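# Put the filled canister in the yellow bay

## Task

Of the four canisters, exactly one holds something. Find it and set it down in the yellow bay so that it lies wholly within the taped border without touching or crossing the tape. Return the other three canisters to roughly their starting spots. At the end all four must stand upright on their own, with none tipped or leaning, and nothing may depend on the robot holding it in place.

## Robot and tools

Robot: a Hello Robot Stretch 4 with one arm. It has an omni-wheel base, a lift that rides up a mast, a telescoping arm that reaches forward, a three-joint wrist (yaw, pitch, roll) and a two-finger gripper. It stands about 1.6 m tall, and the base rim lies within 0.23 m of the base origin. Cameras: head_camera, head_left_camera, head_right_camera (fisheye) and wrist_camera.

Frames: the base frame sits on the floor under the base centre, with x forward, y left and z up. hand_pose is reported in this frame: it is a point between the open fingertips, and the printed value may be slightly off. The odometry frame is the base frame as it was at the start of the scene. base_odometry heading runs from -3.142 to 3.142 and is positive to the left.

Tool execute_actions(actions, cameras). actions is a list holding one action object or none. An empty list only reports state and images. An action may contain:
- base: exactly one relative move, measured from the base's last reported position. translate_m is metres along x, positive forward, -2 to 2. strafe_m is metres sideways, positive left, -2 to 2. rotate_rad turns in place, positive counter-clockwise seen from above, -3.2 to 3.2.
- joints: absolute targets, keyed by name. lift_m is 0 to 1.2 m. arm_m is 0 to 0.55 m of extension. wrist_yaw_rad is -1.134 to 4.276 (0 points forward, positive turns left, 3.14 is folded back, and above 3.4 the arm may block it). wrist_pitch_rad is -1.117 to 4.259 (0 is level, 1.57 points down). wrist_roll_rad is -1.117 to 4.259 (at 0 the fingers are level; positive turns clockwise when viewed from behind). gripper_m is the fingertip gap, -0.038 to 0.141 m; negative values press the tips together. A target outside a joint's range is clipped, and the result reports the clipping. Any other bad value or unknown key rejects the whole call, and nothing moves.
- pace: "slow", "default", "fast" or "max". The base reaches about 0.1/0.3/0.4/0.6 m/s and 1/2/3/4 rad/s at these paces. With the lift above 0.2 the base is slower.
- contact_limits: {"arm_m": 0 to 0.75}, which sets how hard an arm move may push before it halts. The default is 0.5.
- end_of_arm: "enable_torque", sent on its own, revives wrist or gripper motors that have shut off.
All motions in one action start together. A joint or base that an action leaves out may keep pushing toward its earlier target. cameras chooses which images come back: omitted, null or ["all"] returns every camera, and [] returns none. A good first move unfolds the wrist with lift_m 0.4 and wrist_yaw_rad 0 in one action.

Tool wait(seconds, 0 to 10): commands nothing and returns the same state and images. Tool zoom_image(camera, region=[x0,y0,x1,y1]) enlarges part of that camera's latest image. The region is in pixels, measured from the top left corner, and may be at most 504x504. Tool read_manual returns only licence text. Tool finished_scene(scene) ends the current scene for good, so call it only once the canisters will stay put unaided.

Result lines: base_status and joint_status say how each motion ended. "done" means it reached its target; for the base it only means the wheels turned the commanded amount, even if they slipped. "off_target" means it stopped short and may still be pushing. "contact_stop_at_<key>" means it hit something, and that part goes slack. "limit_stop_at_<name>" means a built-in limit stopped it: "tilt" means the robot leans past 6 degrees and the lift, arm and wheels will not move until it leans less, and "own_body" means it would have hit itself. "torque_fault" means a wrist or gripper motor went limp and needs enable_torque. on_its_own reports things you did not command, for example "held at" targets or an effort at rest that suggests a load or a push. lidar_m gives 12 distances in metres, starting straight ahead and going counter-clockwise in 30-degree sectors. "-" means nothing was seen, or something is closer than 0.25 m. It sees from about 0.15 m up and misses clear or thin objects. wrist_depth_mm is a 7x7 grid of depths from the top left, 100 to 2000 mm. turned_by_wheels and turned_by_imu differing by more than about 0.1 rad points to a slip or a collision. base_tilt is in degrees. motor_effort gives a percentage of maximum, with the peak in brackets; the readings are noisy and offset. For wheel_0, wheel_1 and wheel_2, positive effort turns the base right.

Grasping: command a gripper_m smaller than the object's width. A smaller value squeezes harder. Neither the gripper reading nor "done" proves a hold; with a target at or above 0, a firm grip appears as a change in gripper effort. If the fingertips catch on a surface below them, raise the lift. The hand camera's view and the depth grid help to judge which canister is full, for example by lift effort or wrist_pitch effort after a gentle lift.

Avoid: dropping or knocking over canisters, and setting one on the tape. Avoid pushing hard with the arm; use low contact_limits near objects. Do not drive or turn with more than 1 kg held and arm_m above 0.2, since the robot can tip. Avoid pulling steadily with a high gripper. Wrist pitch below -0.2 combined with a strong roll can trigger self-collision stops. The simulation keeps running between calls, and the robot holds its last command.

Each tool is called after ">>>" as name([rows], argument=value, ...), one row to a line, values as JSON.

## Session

>>> execute_actions(actions=[])

Scene clock: 0.00 s.
base_odometry: x=+0.000 y=+0.000 heading=+0.000 (m, m, rad; odometry frame)
turned_by_wheels: +0.000 (rad since the last result)
turned_by_imu: +0.000 (rad since the last result)
base_tilt: forward=+0.1 right=+0.0 (deg)
lidar_m: 0.93 1.76 1.77 1.12 2.02 1.08 1.07 1.49 0.91 0.86 1.71 1.72
base_status: not commanded
joint_positions: lift_m=+0.162 arm_m=-0.002 wrist_yaw_rad=+3.158 wrist_pitch_rad=+0.021 wrist_roll_rad=+0.008 gripper_m=+0.057
joint_status: not commanded
motor_effort: lift_m=+19 arm_m=+0 wrist_yaw_rad=+1 wrist_pitch_rad=-7 wrist_roll_rad=+1 gripper_m=-2 wheel_0=+0 wheel_1=+0 wheel_2=+0 (%)
hand_pose: x=-0.1207 y=+0.0825 z=+0.3336 quat_wxyz=(-0.008, -0.011, +0.004, +1.000) (m; base frame)
wrist_depth_mm: - 138 - - - - 1756 / - 118 156 - - - 1756 / - 126 167 - - - 1708 / 138 138 - - - - 1708 / - - - 1308 1255 1983 1708 / 1281 1281 195 1229 197 1336 1366 / 878 778 878 109 891 854 917
pictures: head_camera, head_left_camera, head_right_camera, wrist_camera
Images, in order (width x height): head_camera 420x560, head_left_camera 420x672, head_right_camera 420x672, wrist_camera 616x392.

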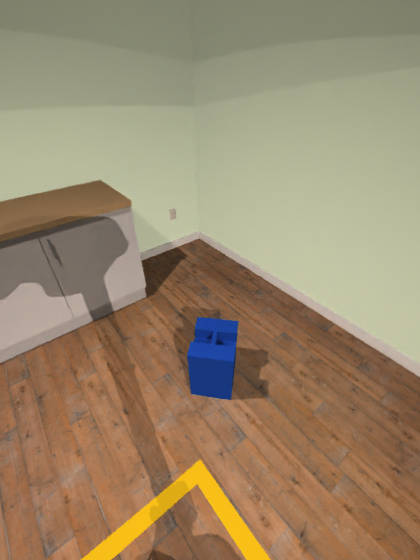

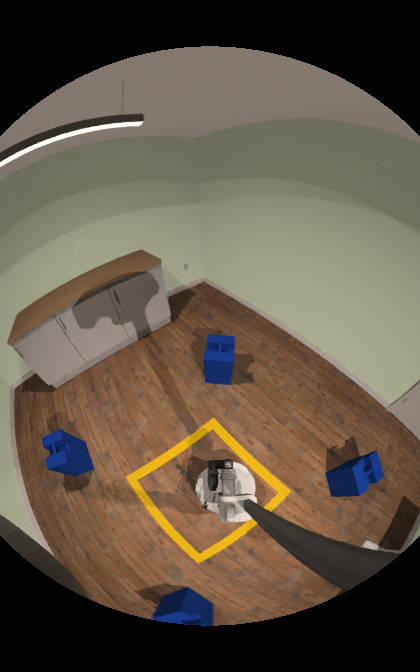

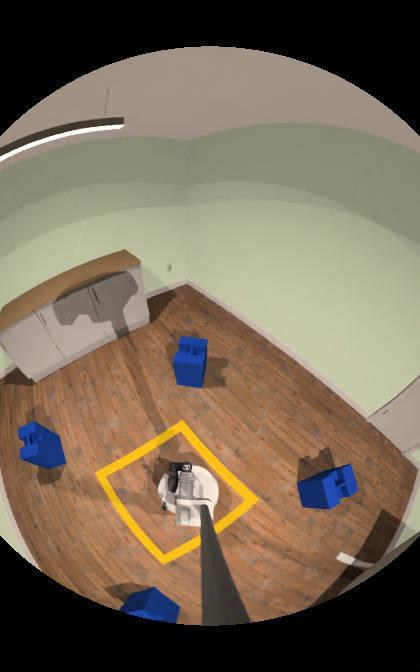

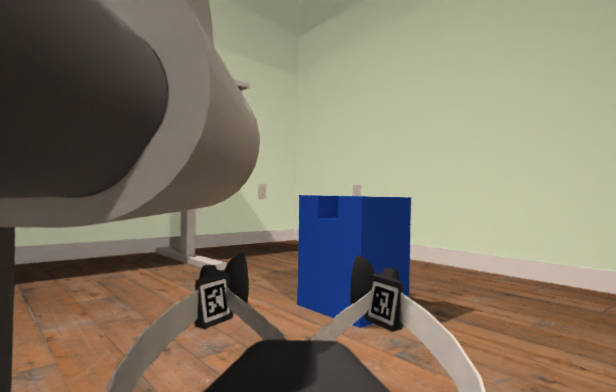

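>>> execute_actions([
  {"base":{"rotate_rad":0.08},"joints":{"arm_m":0.38,"wrist_yaw_rad":0,"gripper_m":0.0}},
], cameras=[])

>>> execute_actions([
  {"joints":{"arm_m":0.52,"lift_m":0.05},"pace":"slow","contact_limits":{"arm_m":0.1}},
], cameras=["head_camera"])

Scene clock: 4.80 s.
base_odometry: x=+0.000 y=+0.000 heading=+0.080 (m, m, rad; odometry frame)
turned_by_wheels: +0.080 (rad since the last result)
turned_by_imu: +0.078 (rad since the last result)
base_tilt: forward=+0.1 right=+0.0 (deg)
lidar_m: 0.93 1.75 1.80 1.10 2.02 1.02 1.11 1.49 0.87 0.87 1.70 1.74
base_status: done
joint_positions: lift_m=+0.162 arm_m=+0.379 wrist_yaw_rad=+0.000 wrist_pitch_rad=+0.021 wrist_roll_rad=+0.008 gripper_m=+0.000
joint_status: all done
motor_effort: lift_m=+19(19) arm_m=+7(9) wrist_yaw_rad=-1(6) wrist_pitch_rad=-8(8) wrist_roll_rad=+1(1) gripper_m=-5(6) wheel_0=-1(6) wheel_1=+0(6) wheel_2=-1(8) (%)
hand_pose: x=+0.8380 y=-0.0873 z=+0.3336 quat_wxyz=(+1.000, +0.004, +0.011, +0.000) (m; base frame)
wrist_depth_mm: 1118 1863 - - 1661 1336 1160 / 1098 1863 - - 1661 1336 1160 / 1098 1863 - - 1661 1366 1118 / 1098 1205 351 377 1618 1366 1138 / 1118 364 347 332 1576 1366 1138 / 1118 364 185 195 609 1281 1138 / 854 362 351 109 778 891 904
pictures: none
No camera images: the call's "cameras" was empty. Leave "cameras" out to get every camera's image.

Scene clock: 7.50 s.
base_odometry: x=+0.000 y=+0.000 heading=+0.080 (m, m, rad; odometry frame)
turned_by_wheels: +0.000 (rad since the last result)
turned_by_imu: -0.001 (rad since the last result)
base_tilt: forward=+0.1 right=-0.2 (deg)
lidar_m: 0.98 1.75 1.80 1.15 2.03 1.06 1.13 1.48 0.89 0.86 1.71 1.74
base_status: not commanded
joint_positions: lift_m=+0.050 arm_m=+0.519 wrist_yaw_rad=-0.001 wrist_pitch_rad=+0.021 wrist_roll_rad=+0.008 gripper_m=+0.000
joint_status: all done
motor_effort: lift_m=+14(17) arm_m=+9(11) wrist_yaw_rad=+2(2) wrist_pitch_rad=-7(8) wrist_roll_rad=+1(1) gripper_m=-6(6) wheel_0=-1(1) wheel_1=+0(0) wheel_2=-1(1) (%)
contact_limits: arm_m 0.1
hand_pose: x=+0.9778 y=-0.0876 z=+0.2225 quat_wxyz=(+1.000, +0.004, +0.011, +0.000) (m; base frame)
wrist_depth_mm: 991 255 247 238 232 1281 1078 / 263 254 245 236 231 1255 1078 / 263 254 245 237 233 1281 1078 / 263 254 246 237 233 1255 1078 / 264 254 246 236 234 1255 1060 / 263 255 186 195 232 946 960 / 265 253 247 109 232 627 640
pictures: head_camera
Images, in order (width x height): head_camera 420x560.

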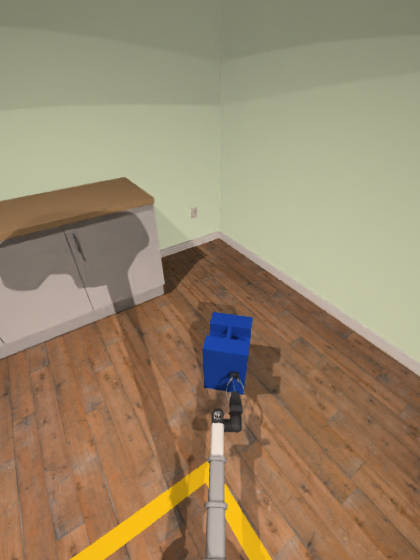

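>>> execute_actions([
  {"joints":{"arm_m":0.35},"pace":"fast"},
], cameras=[])

>>> execute_actions([
  {"base":{"rotate_rad":-1.7},"joints":{"arm_m":0.32}},
], cameras=["wrist_camera","head_camera"])

Scene clock: 11.37 s.
base_odometry: x=+0.000 y=+0.000 heading=+0.080 (m, m, rad; odometry frame)
turned_by_wheels: +0.000 (rad since the last result)
turned_by_imu: -0.002 (rad since the last result)
base_tilt: forward=+0.0 right=-0.1 (deg)
lidar_m: 0.97 1.75 1.78 1.11 2.01 1.05 1.12 1.50 0.89 0.85 1.71 1.73
base_status: not commanded
joint_positions: lift_m=+0.050 arm_m=+0.351 wrist_yaw_rad=+0.000 wrist_pitch_rad=+0.021 wrist_roll_rad=+0.008 gripper_m=+0.000
joint_status: all done
motor_effort: lift_m=+14(14) arm_m=-7(10) wrist_yaw_rad=+0(1) wrist_pitch_rad=-9(7) wrist_roll_rad=+1(1) gripper_m=-5(6) wheel_0=-1(1) wheel_1=+0(0) wheel_2=-1(1) (%)
hand_pose: x=+0.8107 y=-0.0875 z=+0.2224 quat_wxyz=(+1.000, +0.004, +0.011, +0.000) (m; base frame)
wrist_depth_mm: 1138 1863 - - 1661 1336 1160 / 1118 1229 - - 1618 1397 1138 / 1138 1205 418 404 1618 1366 1160 / 1138 1229 418 404 1618 1366 1160 / 1205 1229 418 402 1537 1336 1160 / 891 750 186 195 842 946 960 / 603 430 421 109 591 627 640
pictures: none
No camera images: the call's "cameras" was empty. Leave "cameras" out to get every camera's image.

Scene clock: 13.50 s.
base_odometry: x=+0.000 y=+0.000 heading=-1.620 (m, m, rad; odometry frame)
turned_by_wheels: -1.700 (rad since the last result)
turned_by_imu: -1.701 (rad since the last result)
base_tilt: forward=+0.0 right=-0.1 (deg)
lidar_m: 0.86 1.71 1.72 0.96 1.79 1.79 1.15 2.01 1.14 1.00 1.46 1.49
base_status: done
joint_positions: lift_m=+0.050 arm_m=+0.321 wrist_yaw_rad=+0.000 wrist_pitch_rad=+0.021 wrist_roll_rad=+0.008 gripper_m=+0.000
joint_status: all done
motor_effort: lift_m=+16(16) arm_m=-8(11) wrist_yaw_rad=+1(2) wrist_pitch_rad=-8(8) wrist_roll_rad=+1(1) gripper_m=-4(6) wheel_0=+1(5) wheel_1=+0(8) wheel_2=+1(11) (%)
hand_pose: x=+0.7807 y=-0.0874 z=+0.2223 quat_wxyz=(+1.000, +0.004, +0.011, +0.000) (m; base frame)
wrist_depth_mm: 1160 1336 1576 1921 - 1863 1576 / 1160 1336 319 336 357 1863 1576 / 1182 1336 320 336 351 1863 1576 / 1182 1308 320 338 353 1808 1618 / 1160 1308 320 334 355 1756 1576 / 878 878 185 195 351 946 960 / 609 539 319 109 353 634 647
pictures: head_camera, wrist_camera
Images, in order (width x height): head_camera 420x560, wrist_camera 616x392.

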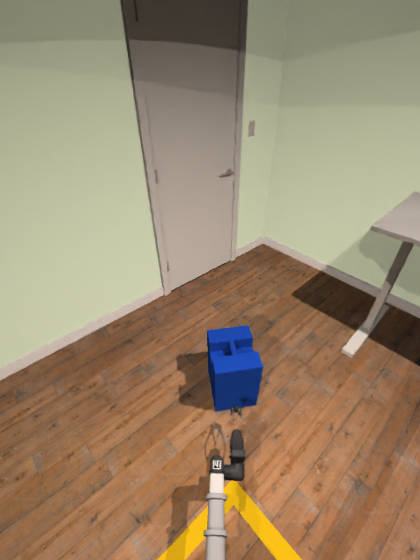

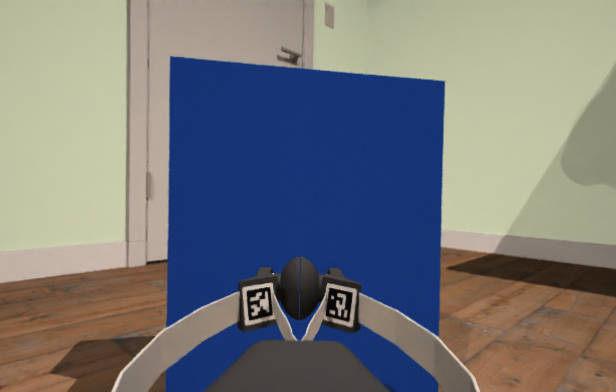

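>>> execute_actions([
  {"joints":{"arm_m":0.445},"pace":"slow","contact_limits":{"arm_m":0.1}},
], cameras=[])

>>> execute_actions([
  {"joints":{"arm_m":0.33},"pace":"fast"},
], cameras=[])

>>> execute_actions([
  {"base":{"rotate_rad":-1.66},"joints":{"arm_m":0.33}},
], cameras=["wrist_camera","head_camera"])

Scene clock: 18.40 s.
base_odometry: x=+0.000 y=+0.000 heading=-1.620 (m, m, rad; odometry frame)
turned_by_wheels: +0.000 (rad since the last result)
turned_by_imu: -0.002 (rad since the last result)
base_tilt: forward=+0.2 right=+0.0 (deg)
lidar_m: 0.88 1.68 1.72 0.95 1.77 1.78 1.16 2.00 1.15 1.03 1.47 1.49
base_status: not commanded
joint_positions: lift_m=+0.050 arm_m=+0.443 wrist_yaw_rad=-0.004 wrist_pitch_rad=+0.021 wrist_roll_rad=+0.008 gripper_m=+0.000
joint_status: all done
motor_effort: lift_m=+16(16) arm_m=+11(12) wrist_yaw_rad=+12(16) wrist_pitch_rad=-5(8) wrist_roll_rad=+1(1) gripper_m=-3(5) wheel_0=+1(1) wheel_1=+1(1) wheel_2=-4(5) (%)
contact_limits: arm_m 0.1
hand_pose: x=+0.9020 y=-0.0886 z=+0.2225 quat_wxyz=(+1.000, +0.004, +0.010, -0.002) (m; base frame)
wrist_depth_mm: 1118 216 224 237 1921 1661 1499 / 1098 216 224 236 251 266 1537 / 1098 216 225 237 251 267 1537 / 1098 216 224 237 252 268 1499 / 1098 218 226 236 253 270 1499 / 891 218 187 202 249 270 960 / 609 214 224 109 252 271 640
pictures: none
No camera images: the call's "cameras" was empty. Leave "cameras" out to get every camera's image.

Scene clock: 19.57 s.
base_odometry: x=+0.000 y=+0.000 heading=-1.620 (m, m, rad; odometry frame)
turned_by_wheels: +0.000 (rad since the last result)
turned_by_imu: +0.000 (rad since the last result)
base_tilt: forward=+0.0 right=-0.1 (deg)
lidar_m: 0.88 1.73 1.72 0.96 1.77 1.80 1.14 2.01 1.16 1.03 1.46 1.49
base_status: not commanded
joint_positions: lift_m=+0.050 arm_m=+0.331 wrist_yaw_rad=+0.000 wrist_pitch_rad=+0.021 wrist_roll_rad=+0.008 gripper_m=+0.000
joint_status: all done
motor_effort: lift_m=+16(16) arm_m=-8(8) wrist_yaw_rad=+1(14) wrist_pitch_rad=-7(7) wrist_roll_rad=+1(1) gripper_m=-5(5) wheel_0=+1(1) wheel_1=+0(1) wheel_2=-2(5) (%)
hand_pose: x=+0.7907 y=-0.0875 z=+0.2223 quat_wxyz=(+1.000, +0.004, +0.011, +0.000) (m; base frame)
wrist_depth_mm: 1160 1336 1576 1921 - 1808 1576 / 1160 1308 330 351 375 1863 1576 / 1182 1336 329 347 366 1808 1576 / 1138 1336 330 349 368 1863 1618 / 1160 1308 330 347 370 1708 1576 / 878 878 185 195 366 931 960 / 609 544 330 108 366 634 647
pictures: none
No camera images: the call's "cameras" was empty. Leave "cameras" out to get every camera's image.

Scene clock: 21.67 s.
base_odometry: x=+0.000 y=+0.000 heading=+3.003 (m, m, rad; odometry frame)
turned_by_wheels: -1.660 (rad since the last result)
turned_by_imu: -1.661 (rad since the last result)
base_tilt: forward=+0.1 right=-0.2 (deg)
lidar_m: 1.02 1.51 1.50 0.88 1.73 1.72 0.97 1.00 1.76 1.13 1.34 2.00
base_status: done
joint_positions: lift_m=+0.050 arm_m=+0.331 wrist_yaw_rad=+0.000 wrist_pitch_rad=+0.021 wrist_roll_rad=+0.008 gripper_m=+0.000
joint_status: all done
motor_effort: lift_m=+17(16) arm_m=-7(5) wrist_yaw_rad=+0(4) wrist_pitch_rad=-8(7) wrist_roll_rad=+1(1) gripper_m=-5(5) wheel_0=+1(7) wheel_1=+0(9) wheel_2=+1(8) (%)
hand_pose: x=+0.7907 y=-0.0875 z=+0.2223 quat_wxyz=(+1.000, +0.004, +0.011, +0.000) (m; base frame)
wrist_depth_mm: 1499 - - 1983 1661 1464 1281 / 1756 - - - 1708 1499 1281 / 1756 - 640 504 1576 1464 1281 / 1756 - 597 508 640 1464 1281 / 1336 1661 597 496 647 1430 1281 / 878 891 185 195 585 946 960 / 609 544 580 109 564 634 640
pictures: head_camera, wrist_camera
Images, in order (width x height): head_camera 420x560, wrist_camera 616x392.

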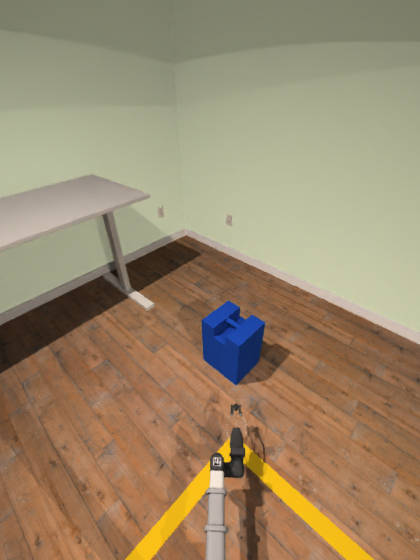

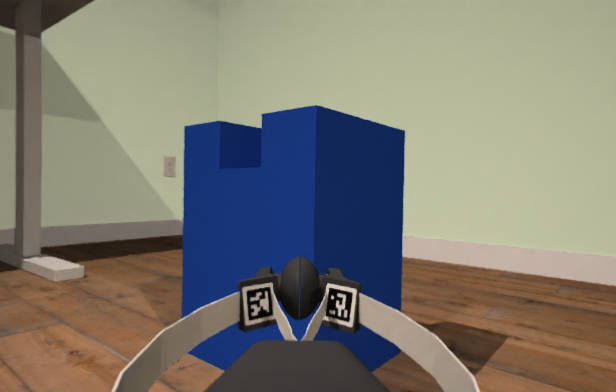

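>>> execute_actions([
  {"base":{"rotate_rad":-1.48},"joints":{"lift_m":0.2,"wrist_yaw_rad":3.14},"pace":"fast"},
], cameras=[])

>>> execute_actions([
  {"base":{"strafe_m":-0.45},"joints":{"arm_m":0},"pace":"max"},
], cameras=[])

>>> execute_actions([
  {"base":{"translate_m":-1.52},"joints":{"lift_m":0.28},"pace":"max"},
], cameras=["head_left_camera"])

>>> execute_actions([
  {"base":{"strafe_m":0.49},"pace":"fast"},
], cameras=["head_left_camera","head_right_camera"])

Scene clock: 33.03 s.
base_odometry: x=+0.000 y=+0.000 heading=+1.523 (m, m, rad; odometry frame)
turned_by_wheels: -1.480 (rad since the last result)
turned_by_imu: -1.482 (rad since the last result)
base_tilt: forward=-0.2 right=-0.1 (deg)
lidar_m: 1.13 2.00 1.17 1.04 1.54 1.51 0.89 1.71 1.73 0.97 1.75 1.75
base_status: done
joint_positions: lift_m=+0.200 arm_m=+0.331 wrist_yaw_rad=+3.140 wrist_pitch_rad=+0.021 wrist_roll_rad=+0.008 gripper_m=+0.000
joint_status: all done
motor_effort: lift_m=+23(23) arm_m=-7(8) wrist_yaw_rad=+2(7) wrist_pitch_rad=-7(7) wrist_roll_rad=+1(1) gripper_m=-5(5) wheel_0=-1(8) wheel_1=-1(10) wheel_2=-1(11) (%)
hand_pose: x=+0.2139 y=+0.0880 z=+0.3718 quat_wxyz=(+0.001, -0.011, +0.004, +1.000) (m; base frame)
wrist_depth_mm: 1808 492 - - - - - / 104 137 - - - - 1708 / 110 146 276 - - - - / 145 274 473 - - - - / 1808 1983 - 1366 - - - / 1430 1205 185 195 1336 1499 1537 / 946 427 469 109 866 976 1008
pictures: none
No camera images: the call's "cameras" was empty. Leave "cameras" out to get every camera's image.

Scene clock: 35.17 s.
base_odometry: x=+0.449 y=-0.022 heading=+1.523 (m, m, rad; odometry frame)
turned_by_wheels: +0.000 (rad since the last result)
turned_by_imu: +0.000 (rad since the last result)
base_tilt: forward=-0.1 right=-0.2 (deg)
lidar_m: 1.30 1.21 2.31 1.46 1.83 0.97 1.62 1.40 1.39 0.52 0.56 1.42
base_status: done
joint_positions: lift_m=+0.200 arm_m=+0.001 wrist_yaw_rad=+3.140 wrist_pitch_rad=+0.021 wrist_roll_rad=+0.008 gripper_m=+0.000
joint_status: all done
motor_effort: lift_m=+22(23) arm_m=-7(7) wrist_yaw_rad=-3(1) wrist_pitch_rad=-8(9) wrist_roll_rad=+1(1) gripper_m=-5(5) wheel_0=-1(14) wheel_1=+0(13) wheel_2=+0(1) (%)
hand_pose: x=-0.1160 y=+0.0878 z=+0.3718 quat_wxyz=(+0.001, -0.011, +0.004, +1.000) (m; base frame)
wrist_depth_mm: - 141 1808 - - - - / - 120 181 - - - - / 104 133 185 - - - - / 139 142 1756 - - - - / 1336 1537 1808 - 1160 1042 - / 1281 1397 185 195 1042 1060 1499 / 960 854 946 109 931 991 1008
pictures: none
No camera images: the call's "cameras" was empty. Leave "cameras" out to get every camera's image.

Scene clock: 39.20 s.
base_odometry: x=+0.376 y=-1.540 heading=+1.523 (m, m, rad; odometry frame)
turned_by_wheels: +0.000 (rad since the last result)
turned_by_imu: +0.003 (rad since the last result)
base_tilt: forward=+0.1 right=+0.0 (deg)
lidar_m: 2.69 0.53 0.48 1.24 1.60 0.59 0.36 0.29 0.29 0.38 0.69 1.59
base_status: done
joint_positions: lift_m=+0.280 arm_m=+0.001 wrist_yaw_rad=+3.140 wrist_pitch_rad=+0.021 wrist_roll_rad=+0.008 gripper_m=+0.000
joint_status: all done
motor_effort: lift_m=+21(23) arm_m=-7(8) wrist_yaw_rad=+0(1) wrist_pitch_rad=-8(8) wrist_roll_rad=+1(1) gripper_m=-5(4) wheel_0=+2(11) wheel_1=+2(9) wheel_2=-1(16) (%)
hand_pose: x=-0.1161 y=+0.0879 z=+0.4519 quat_wxyz=(+0.001, -0.011, +0.004, +1.000) (m; base frame)
wrist_depth_mm: - 141 508 640 842 1229 1366 / - 120 182 647 842 1229 1397 / 105 133 185 647 842 1281 1366 / 139 142 500 654 854 1255 1336 / 402 466 517 634 866 1281 1366 / 402 466 185 195 798 1281 1366 / 402 439 504 108 798 1098 1182
pictures: head_left_camera
Images, in order (width x height): head_left_camera 420x672.

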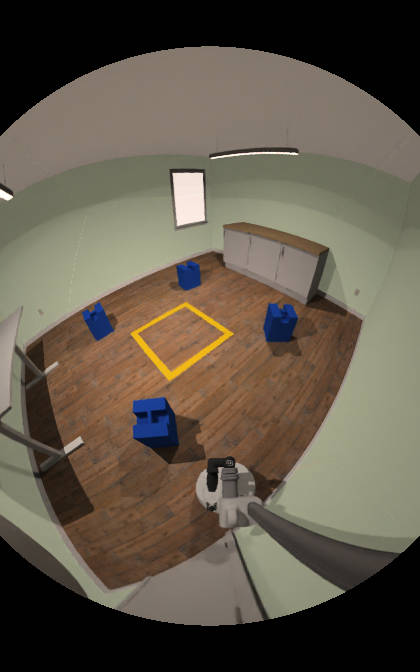

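Scene clock: 41.57 s.
base_odometry: x=-0.113 y=-1.516 heading=+1.523 (m, m, rad; odometry frame)
turned_by_wheels: +0.000 (rad since the last result)
turned_by_imu: +0.000 (rad since the last result)
base_tilt: forward=-0.1 right=+0.0 (deg)
lidar_m: 0.31 0.30 0.80 0.73 1.22 1.24 0.74 0.60 0.61 0.76 1.38 0.36
base_status: done
joint_positions: lift_m=+0.280 arm_m=+0.001 wrist_yaw_rad=+3.140 wrist_pitch_rad=+0.021 wrist_roll_rad=+0.008 gripper_m=+0.000
joint_status: not commanded
motor_effort: lift_m=+21(21) arm_m=-7(8) wrist_yaw_rad=-2(1) wrist_pitch_rad=-8(8) wrist_roll_rad=+1(1) gripper_m=-6(4) wheel_0=+2(13) wheel_1=-1(14) wheel_2=+1(1) (%)
hand_pose: x=-0.1161 y=+0.0879 z=+0.4519 quat_wxyz=(+0.001, -0.011, +0.004, +1.000) (m; base frame)
wrist_depth_mm: - 141 904 1118 1397 1229 1078 / - 120 182 1160 1366 1229 1078 / 104 133 186 1138 1397 1229 1060 / 139 142 878 1160 1366 1229 1060 / 668 778 917 1078 1397 1229 1060 / 676 778 186 195 1336 1229 1060 / 668 732 891 109 1098 1160 1060
pictures: head_left_camera, head_right_camera
Images, in order (width x height): head_left_camera 420x672, head_right_camera 420x672.

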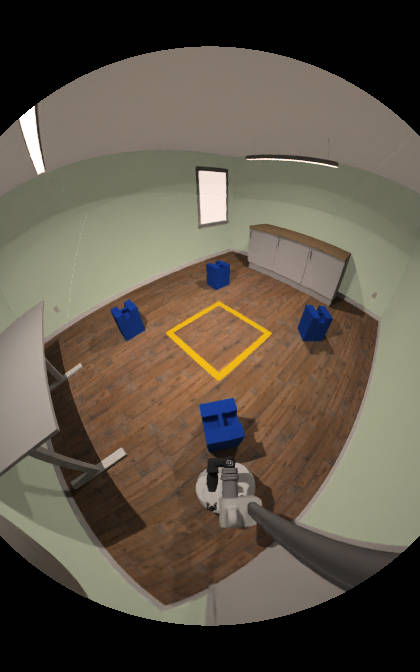

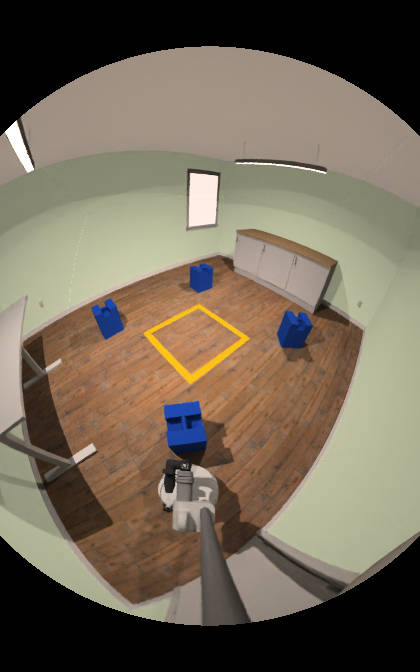

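>>> execute_actions([
  {"base":{"translate_m":0.12},"pace":"slow"},
], cameras=[])

>>> execute_actions([
  {"base":{"translate_m":0.5}},
], cameras=["head_left_camera","head_right_camera"])

Scene clock: 45.67 s.
base_odometry: x=-0.108 y=-1.397 heading=+1.523 (m, m, rad; odometry frame)
turned_by_wheels: +0.000 (rad since the last result)
turned_by_imu: -0.002 (rad since the last result)
base_tilt: forward=-0.1 right=+0.1 (deg)
lidar_m: 0.25 0.25 1.00 0.72 1.14 1.31 0.81 0.71 0.71 0.86 1.56 0.25
base_status: done
joint_positions: lift_m=+0.280 arm_m=+0.001 wrist_yaw_rad=+3.140 wrist_pitch_rad=+0.021 wrist_roll_rad=+0.008 gripper_m=+0.000
joint_status: not commanded
motor_effort: lift_m=+21(21) arm_m=-7(7) wrist_yaw_rad=-1(4) wrist_pitch_rad=-7(8) wrist_roll_rad=+1(1) gripper_m=-5(4) wheel_0=+6(9) wheel_1=+5(5) wheel_2=-6(9) (%)
hand_pose: x=-0.1160 y=+0.0879 z=+0.4519 quat_wxyz=(+0.001, -0.011, +0.004, +1.000) (m; base frame)
wrist_depth_mm: - 141 1008 1255 1537 1308 1138 / - 120 181 1255 1499 1308 1138 / 104 133 185 1281 1499 1281 1138 / 139 143 976 1281 1537 1308 1138 / 750 854 1008 1205 1499 1308 1138 / 741 878 185 195 1430 1308 1138 / 750 809 991 108 1078 1182 1098
pictures: none
No camera images: the call's "cameras" was empty. Leave "cameras" out to get every camera's image.

Scene clock: 48.80 s.
base_odometry: x=-0.084 y=-0.898 heading=+1.523 (m, m, rad; odometry frame)
turned_by_wheels: +0.000 (rad since the last result)
turned_by_imu: -0.004 (rad since the last result)
base_tilt: forward=+0.0 right=-0.2 (deg)
lidar_m: 0.25 0.25 1.45 1.00 0.87 1.67 1.21 1.09 1.10 1.30 1.34 1.44
base_status: done
joint_positions: lift_m=+0.280 arm_m=+0.001 wrist_yaw_rad=+3.140 wrist_pitch_rad=+0.021 wrist_roll_rad=+0.008 gripper_m=+0.000
joint_status: not commanded
motor_effort: lift_m=+21(22) arm_m=-8(7) wrist_yaw_rad=-1(0) wrist_pitch_rad=-7(7) wrist_roll_rad=+1(1) gripper_m=-5(3) wheel_0=+2(10) wheel_1=+2(9) wheel_2=-5(13) (%)
hand_pose: x=-0.1160 y=+0.0879 z=+0.4519 quat_wxyz=(+0.001, -0.011, +0.004, +1.000) (m; base frame)
wrist_depth_mm: - 141 1430 1808 1921 1661 1430 / - 120 181 1808 1921 1661 1430 / 104 133 186 1808 1983 1661 1430 / 139 142 1366 1808 1983 1661 1430 / 1078 1205 1430 1708 1921 1661 1397 / 1060 1205 186 195 1576 1618 1430 / 1025 1008 1098 109 1098 1205 1182
pictures: head_left_camera, head_right_camera
Images, in order (width x height): head_left_camera 420x672, head_right_camera 420x672.

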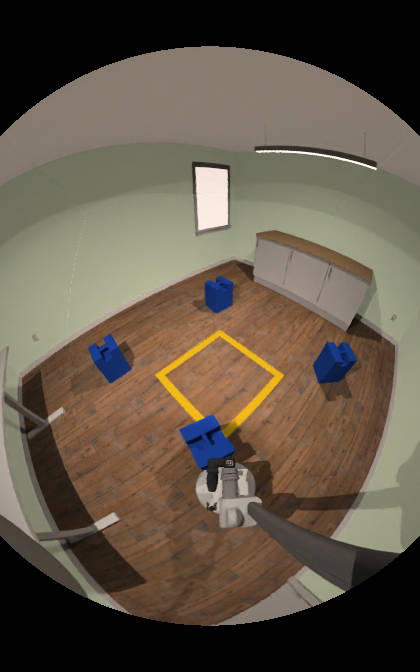

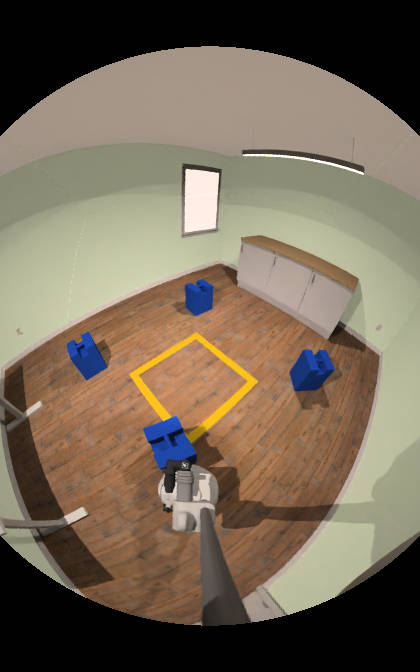

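>>> execute_actions([
  {"base":{"translate_m":-0.1},"pace":"fast"},
], cameras=[])

>>> execute_actions([
  {"base":{"strafe_m":0.17},"pace":"fast"},
], cameras=["head_left_camera"])

>>> execute_actions([
  {"base":{"translate_m":0.3},"pace":"slow"},
], cameras=["head_left_camera","head_right_camera"])

Scene clock: 53.80 s.
base_odometry: x=-0.089 y=-0.997 heading=+1.523 (m, m, rad; odometry frame)
turned_by_wheels: +0.000 (rad since the last result)
turned_by_imu: -0.001 (rad since the last result)
base_tilt: forward=+0.0 right=-0.1 (deg)
lidar_m: 0.29 0.26 1.51 0.92 0.82 1.61 1.16 1.02 1.03 1.21 1.40 1.45
base_status: done
joint_positions: lift_m=+0.280 arm_m=+0.001 wrist_yaw_rad=+3.140 wrist_pitch_rad=+0.021 wrist_roll_rad=+0.008 gripper_m=+0.000
joint_status: not commanded
motor_effort: lift_m=+21(21) arm_m=-8(8) wrist_yaw_rad=-1(1) wrist_pitch_rad=-7(8) wrist_roll_rad=+1(1) gripper_m=-5(5) wheel_0=+0(6) wheel_1=+0(7) wheel_2=-1(11) (%)
hand_pose: x=-0.1161 y=+0.0879 z=+0.4519 quat_wxyz=(+0.001, -0.011, +0.004, +1.000) (m; base frame)
wrist_depth_mm: - 141 1308 1618 1863 1576 1366 / - 120 182 1708 1863 1576 1366 / 105 133 185 1661 1863 1618 1366 / 139 142 1281 1708 1863 1576 1366 / 1008 1138 1336 1661 1863 1576 1366 / 991 1138 186 195 1576 1537 1366 / 991 1008 1118 109 1078 1182 1205
pictures: none
No camera images: the call's "cameras" was empty. Leave "cameras" out to get every camera's image.

Scene clock: 55.37 s.
base_odometry: x=-0.259 y=-0.989 heading=+1.523 (m, m, rad; odometry frame)
turned_by_wheels: +0.000 (rad since the last result)
turned_by_imu: +0.000 (rad since the last result)
base_tilt: forward=+0.2 right=-0.1 (deg)
lidar_m: 0.25 1.40 1.38 0.76 0.67 1.46 1.29 1.10 1.14 1.35 1.53 0.29
base_status: done
joint_positions: lift_m=+0.280 arm_m=+0.001 wrist_yaw_rad=+3.140 wrist_pitch_rad=+0.021 wrist_roll_rad=+0.008 gripper_m=+0.000
joint_status: not commanded
motor_effort: lift_m=+21(21) arm_m=-7(7) wrist_yaw_rad=-1(0) wrist_pitch_rad=-8(7) wrist_roll_rad=+1(1) gripper_m=-5(5) wheel_0=+3(11) wheel_1=+0(11) wheel_2=+1(1) (%)
hand_pose: x=-0.1161 y=+0.0879 z=+0.4519 quat_wxyz=(+0.001, -0.011, +0.004, +1.000) (m; base frame)
wrist_depth_mm: - 141 1499 1863 1708 1464 1281 / - 120 181 1863 1808 1430 1281 / 104 133 185 1863 1708 1464 1281 / 139 143 1397 1921 1756 1430 1281 / 1078 1255 1499 1808 1708 1464 1255 / 1078 1255 185 195 1576 1499 1255 / 1060 991 1098 108 1078 1160 1205
pictures: head_left_camera
Images, in order (width x height): head_left_camera 420x672.

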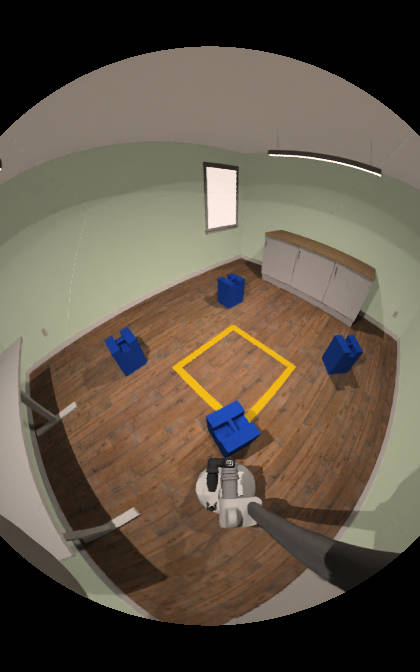

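Scene clock: 59.63 s.
base_odometry: x=-0.245 y=-0.690 heading=+1.524 (m, m, rad; odometry frame)
turned_by_wheels: +0.000 (rad since the last result)
turned_by_imu: -0.003 (rad since the last result)
base_tilt: forward=-0.1 right=-0.2 (deg)
lidar_m: 0.25 1.21 1.19 1.02 0.85 0.85 1.54 1.35 1.36 1.58 0.30 0.25
base_status: done
joint_positions: lift_m=+0.280 arm_m=+0.001 wrist_yaw_rad=+3.140 wrist_pitch_rad=+0.021 wrist_roll_rad=+0.008 gripper_m=+0.000
joint_status: not commanded
motor_effort: lift_m=+21(21) arm_m=-7(7) wrist_yaw_rad=-1(1) wrist_pitch_rad=-8(7) wrist_roll_rad=+1(1) gripper_m=-5(4) wheel_0=+4(10) wheel_1=+2(7) wheel_2=-4(11) (%)
hand_pose: x=-0.1161 y=+0.0879 z=+0.4519 quat_wxyz=(+0.001, -0.011, +0.004, +1.000) (m; base frame)
wrist_depth_mm: - 141 1708 - 1983 1661 1008 / - 120 182 - 1983 1708 1430 / 105 133 185 - 1983 1661 1464 / 139 142 1661 - 1983 1661 1430 / 1281 1464 1756 - 1921 1661 1430 / 1308 1430 185 195 1576 1618 1430 / 1138 1008 1118 108 1098 1182 1205
pictures: head_left_camera, head_right_camera
Images, in order (width x height): head_left_camera 420x672, head_right_camera 420x672.

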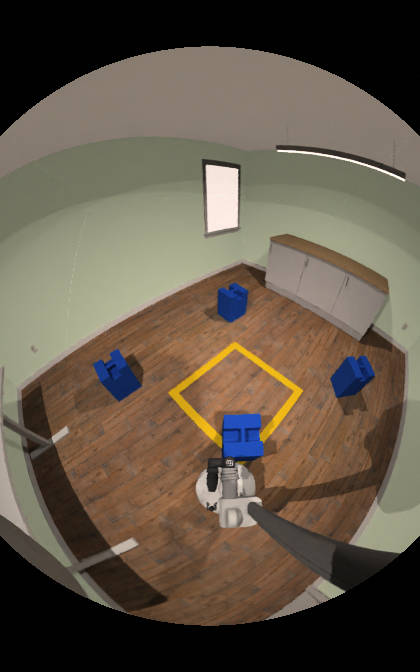

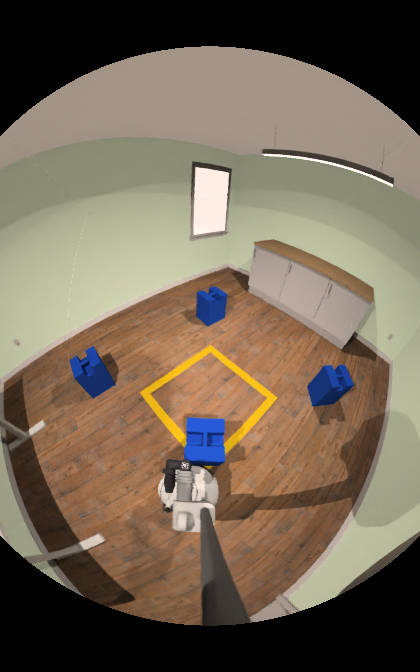

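>>> execute_actions([
  {"base":{"translate_m":-0.03},"pace":"fast"},
], cameras=[])

>>> execute_actions([
  {"base":{"strafe_m":-0.09},"pace":"fast"},
], cameras=[])

>>> execute_actions([
  {"base":{"translate_m":0.43}},
], cameras=[])

>>> execute_actions([
  {"base":{"translate_m":-0.25},"pace":"fast"},
], cameras=["head_camera","head_left_camera"])

Scene clock: 66.47 s.
base_odometry: x=-0.246 y=-0.720 heading=+1.524 (m, m, rad; odometry frame)
turned_by_wheels: +0.000 (rad since the last result)
turned_by_imu: -0.002 (rad since the last result)
base_tilt: forward=+0.1 right=-0.1 (deg)
lidar_m: 0.25 1.20 1.22 0.99 0.84 0.84 1.52 1.32 1.31 1.59 1.41 0.25
base_status: done
joint_positions: lift_m=+0.280 arm_m=+0.001 wrist_yaw_rad=+3.140 wrist_pitch_rad=+0.021 wrist_roll_rad=+0.008 gripper_m=+0.000
joint_status: not commanded
motor_effort: lift_m=+22(21) arm_m=-8(8) wrist_yaw_rad=+1(1) wrist_pitch_rad=-7(7) wrist_roll_rad=+1(1) gripper_m=-4(4) wheel_0=+0(6) wheel_1=+1(5) wheel_2=-2(13) (%)
hand_pose: x=-0.1161 y=+0.0879 z=+0.4519 quat_wxyz=(+0.001, -0.011, +0.004, +1.000) (m; base frame)
wrist_depth_mm: - 142 1661 - 1921 1661 1008 / - 120 181 - 1921 1618 1430 / 105 133 185 - 1921 1618 1430 / 139 142 1661 - 1921 1618 1430 / 1255 1464 1708 - 1921 1618 1397 / 1255 1430 185 195 1576 1618 1430 / 1118 1025 1098 109 1098 1182 1205
pictures: none
No camera images: the call's "cameras" was empty. Leave "cameras" out to get every camera's image.

Scene clock: 67.70 s.
base_odometry: x=-0.156 y=-0.724 heading=+1.523 (m, m, rad; odometry frame)
turned_by_wheels: +0.000 (rad since the last result)
turned_by_imu: -0.001 (rad since the last result)
base_tilt: forward=+0.0 right=-0.1 (deg)
lidar_m: 0.25 0.25 1.28 1.06 0.91 1.72 1.44 1.26 1.27 1.49 1.31 0.25
base_status: done
joint_positions: lift_m=+0.280 arm_m=+0.001 wrist_yaw_rad=+3.140 wrist_pitch_rad=+0.021 wrist_roll_rad=+0.008 gripper_m=+0.000
joint_status: not commanded
motor_effort: lift_m=+21(21) arm_m=-8(8) wrist_yaw_rad=-2(0) wrist_pitch_rad=-8(8) wrist_roll_rad=+1(1) gripper_m=-5(4) wheel_0=-1(10) wheel_1=+1(10) wheel_2=-1(1) (%)
hand_pose: x=-0.1161 y=+0.0879 z=+0.4519 quat_wxyz=(+0.001, -0.011, +0.004, +1.000) (m; base frame)
wrist_depth_mm: - 141 1618 - - 1708 1499 / - 120 181 - - 1708 1464 / 105 133 185 - - 1708 1464 / 139 142 1537 - - 1661 1464 / 1205 1397 1618 1983 - 1708 1464 / 1205 1430 185 195 1576 1618 1464 / 1138 1008 1098 109 1078 1205 1205
pictures: none
No camera images: the call's "cameras" was empty. Leave "cameras" out to get every camera's image.

Scene clock: 70.60 s.
base_odometry: x=-0.136 y=-0.295 heading=+1.523 (m, m, rad; odometry frame)
turned_by_wheels: +0.000 (rad since the last result)
turned_by_imu: -0.003 (rad since the last result)
base_tilt: forward=+0.1 right=-0.1 (deg)
lidar_m: 0.25 0.25 1.04 1.41 1.22 1.21 1.81 1.58 1.58 1.15 1.14 0.25
base_status: done
joint_positions: lift_m=+0.280 arm_m=+0.001 wrist_yaw_rad=+3.140 wrist_pitch_rad=+0.021 wrist_roll_rad=+0.008 gripper_m=+0.000
joint_status: not commanded
motor_effort: lift_m=+21(21) arm_m=-7(8) wrist_yaw_rad=-3(0) wrist_pitch_rad=-7(8) wrist_roll_rad=+1(1) gripper_m=-5(5) wheel_0=+3(7) wheel_1=+1(8) wheel_2=-4(15) (%)
hand_pose: x=-0.1161 y=+0.0879 z=+0.4519 quat_wxyz=(+0.001, -0.011, +0.004, +1.000) (m; base frame)
wrist_depth_mm: - 142 1983 - - 1983 1708 / - 120 182 - - 1983 1281 / 104 133 186 - - 1983 1661 / 139 142 1921 - - 1983 1618 / 1464 1708 - - - 1983 1661 / 1464 1618 185 195 1576 1756 1618 / 1138 1008 1098 109 1098 1138 1205
pictures: none
No camera images: the call's "cameras" was empty. Leave "cameras" out to get every camera's image.

Scene clock: 72.47 s.
base_odometry: x=-0.148 y=-0.545 heading=+1.523 (m, m, rad; odometry frame)
turned_by_wheels: +0.000 (rad since the last result)
turned_by_imu: +0.000 (rad since the last result)
base_tilt: forward=+0.1 right=-0.1 (deg)
lidar_m: 0.44 2.32 1.15 1.22 1.03 1.04 1.60 1.38 1.39 1.65 1.20 0.45
base_status: done
joint_positions: lift_m=+0.280 arm_m=+0.001 wrist_yaw_rad=+3.140 wrist_pitch_rad=+0.021 wrist_roll_rad=+0.008 gripper_m=+0.000
joint_status: not commanded
motor_effort: lift_m=+21(21) arm_m=-7(8) wrist_yaw_rad=-1(0) wrist_pitch_rad=-7(8) wrist_roll_rad=+1(1) gripper_m=-5(6) wheel_0=+0(8) wheel_1=+1(7) wheel_2=-2(13) (%)
hand_pose: x=-0.1161 y=+0.0879 z=+0.4519 quat_wxyz=(+0.001, -0.011, +0.004, +1.000) (m; base frame)
wrist_depth_mm: - 141 1756 - - 1863 946 / - 120 181 - - 1808 1576 / 105 133 185 - - 1808 1576 / 139 142 1708 - - 1808 1576 / 1308 1499 1808 - - 1808 1576 / 1336 1464 186 195 1576 1661 1576 / 1138 1025 1098 109 1078 1182 1138
pictures: head_camera, head_left_camera
Images, in order (width x height): head_camera 420x560, head_left_camera 420x672.

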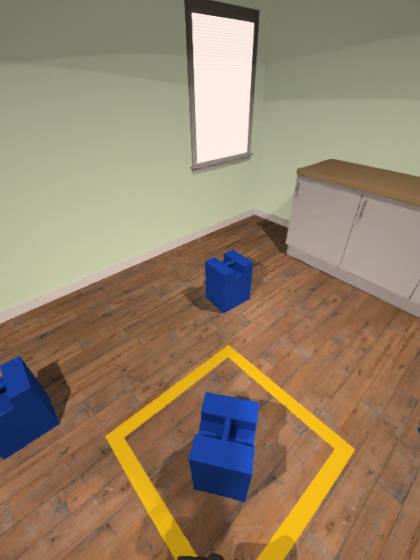

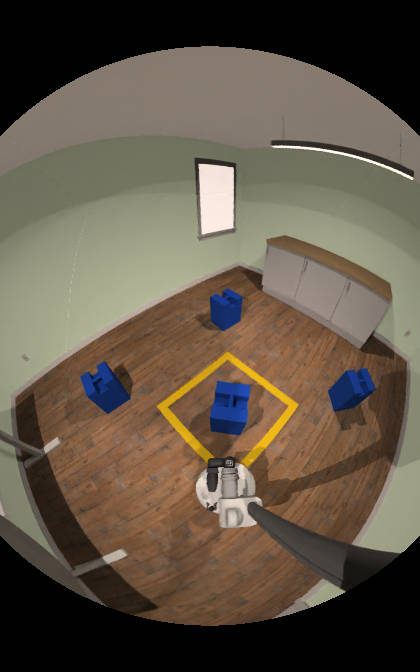

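>>> finished_scene(scene=2)

The scene is finished: the task was done.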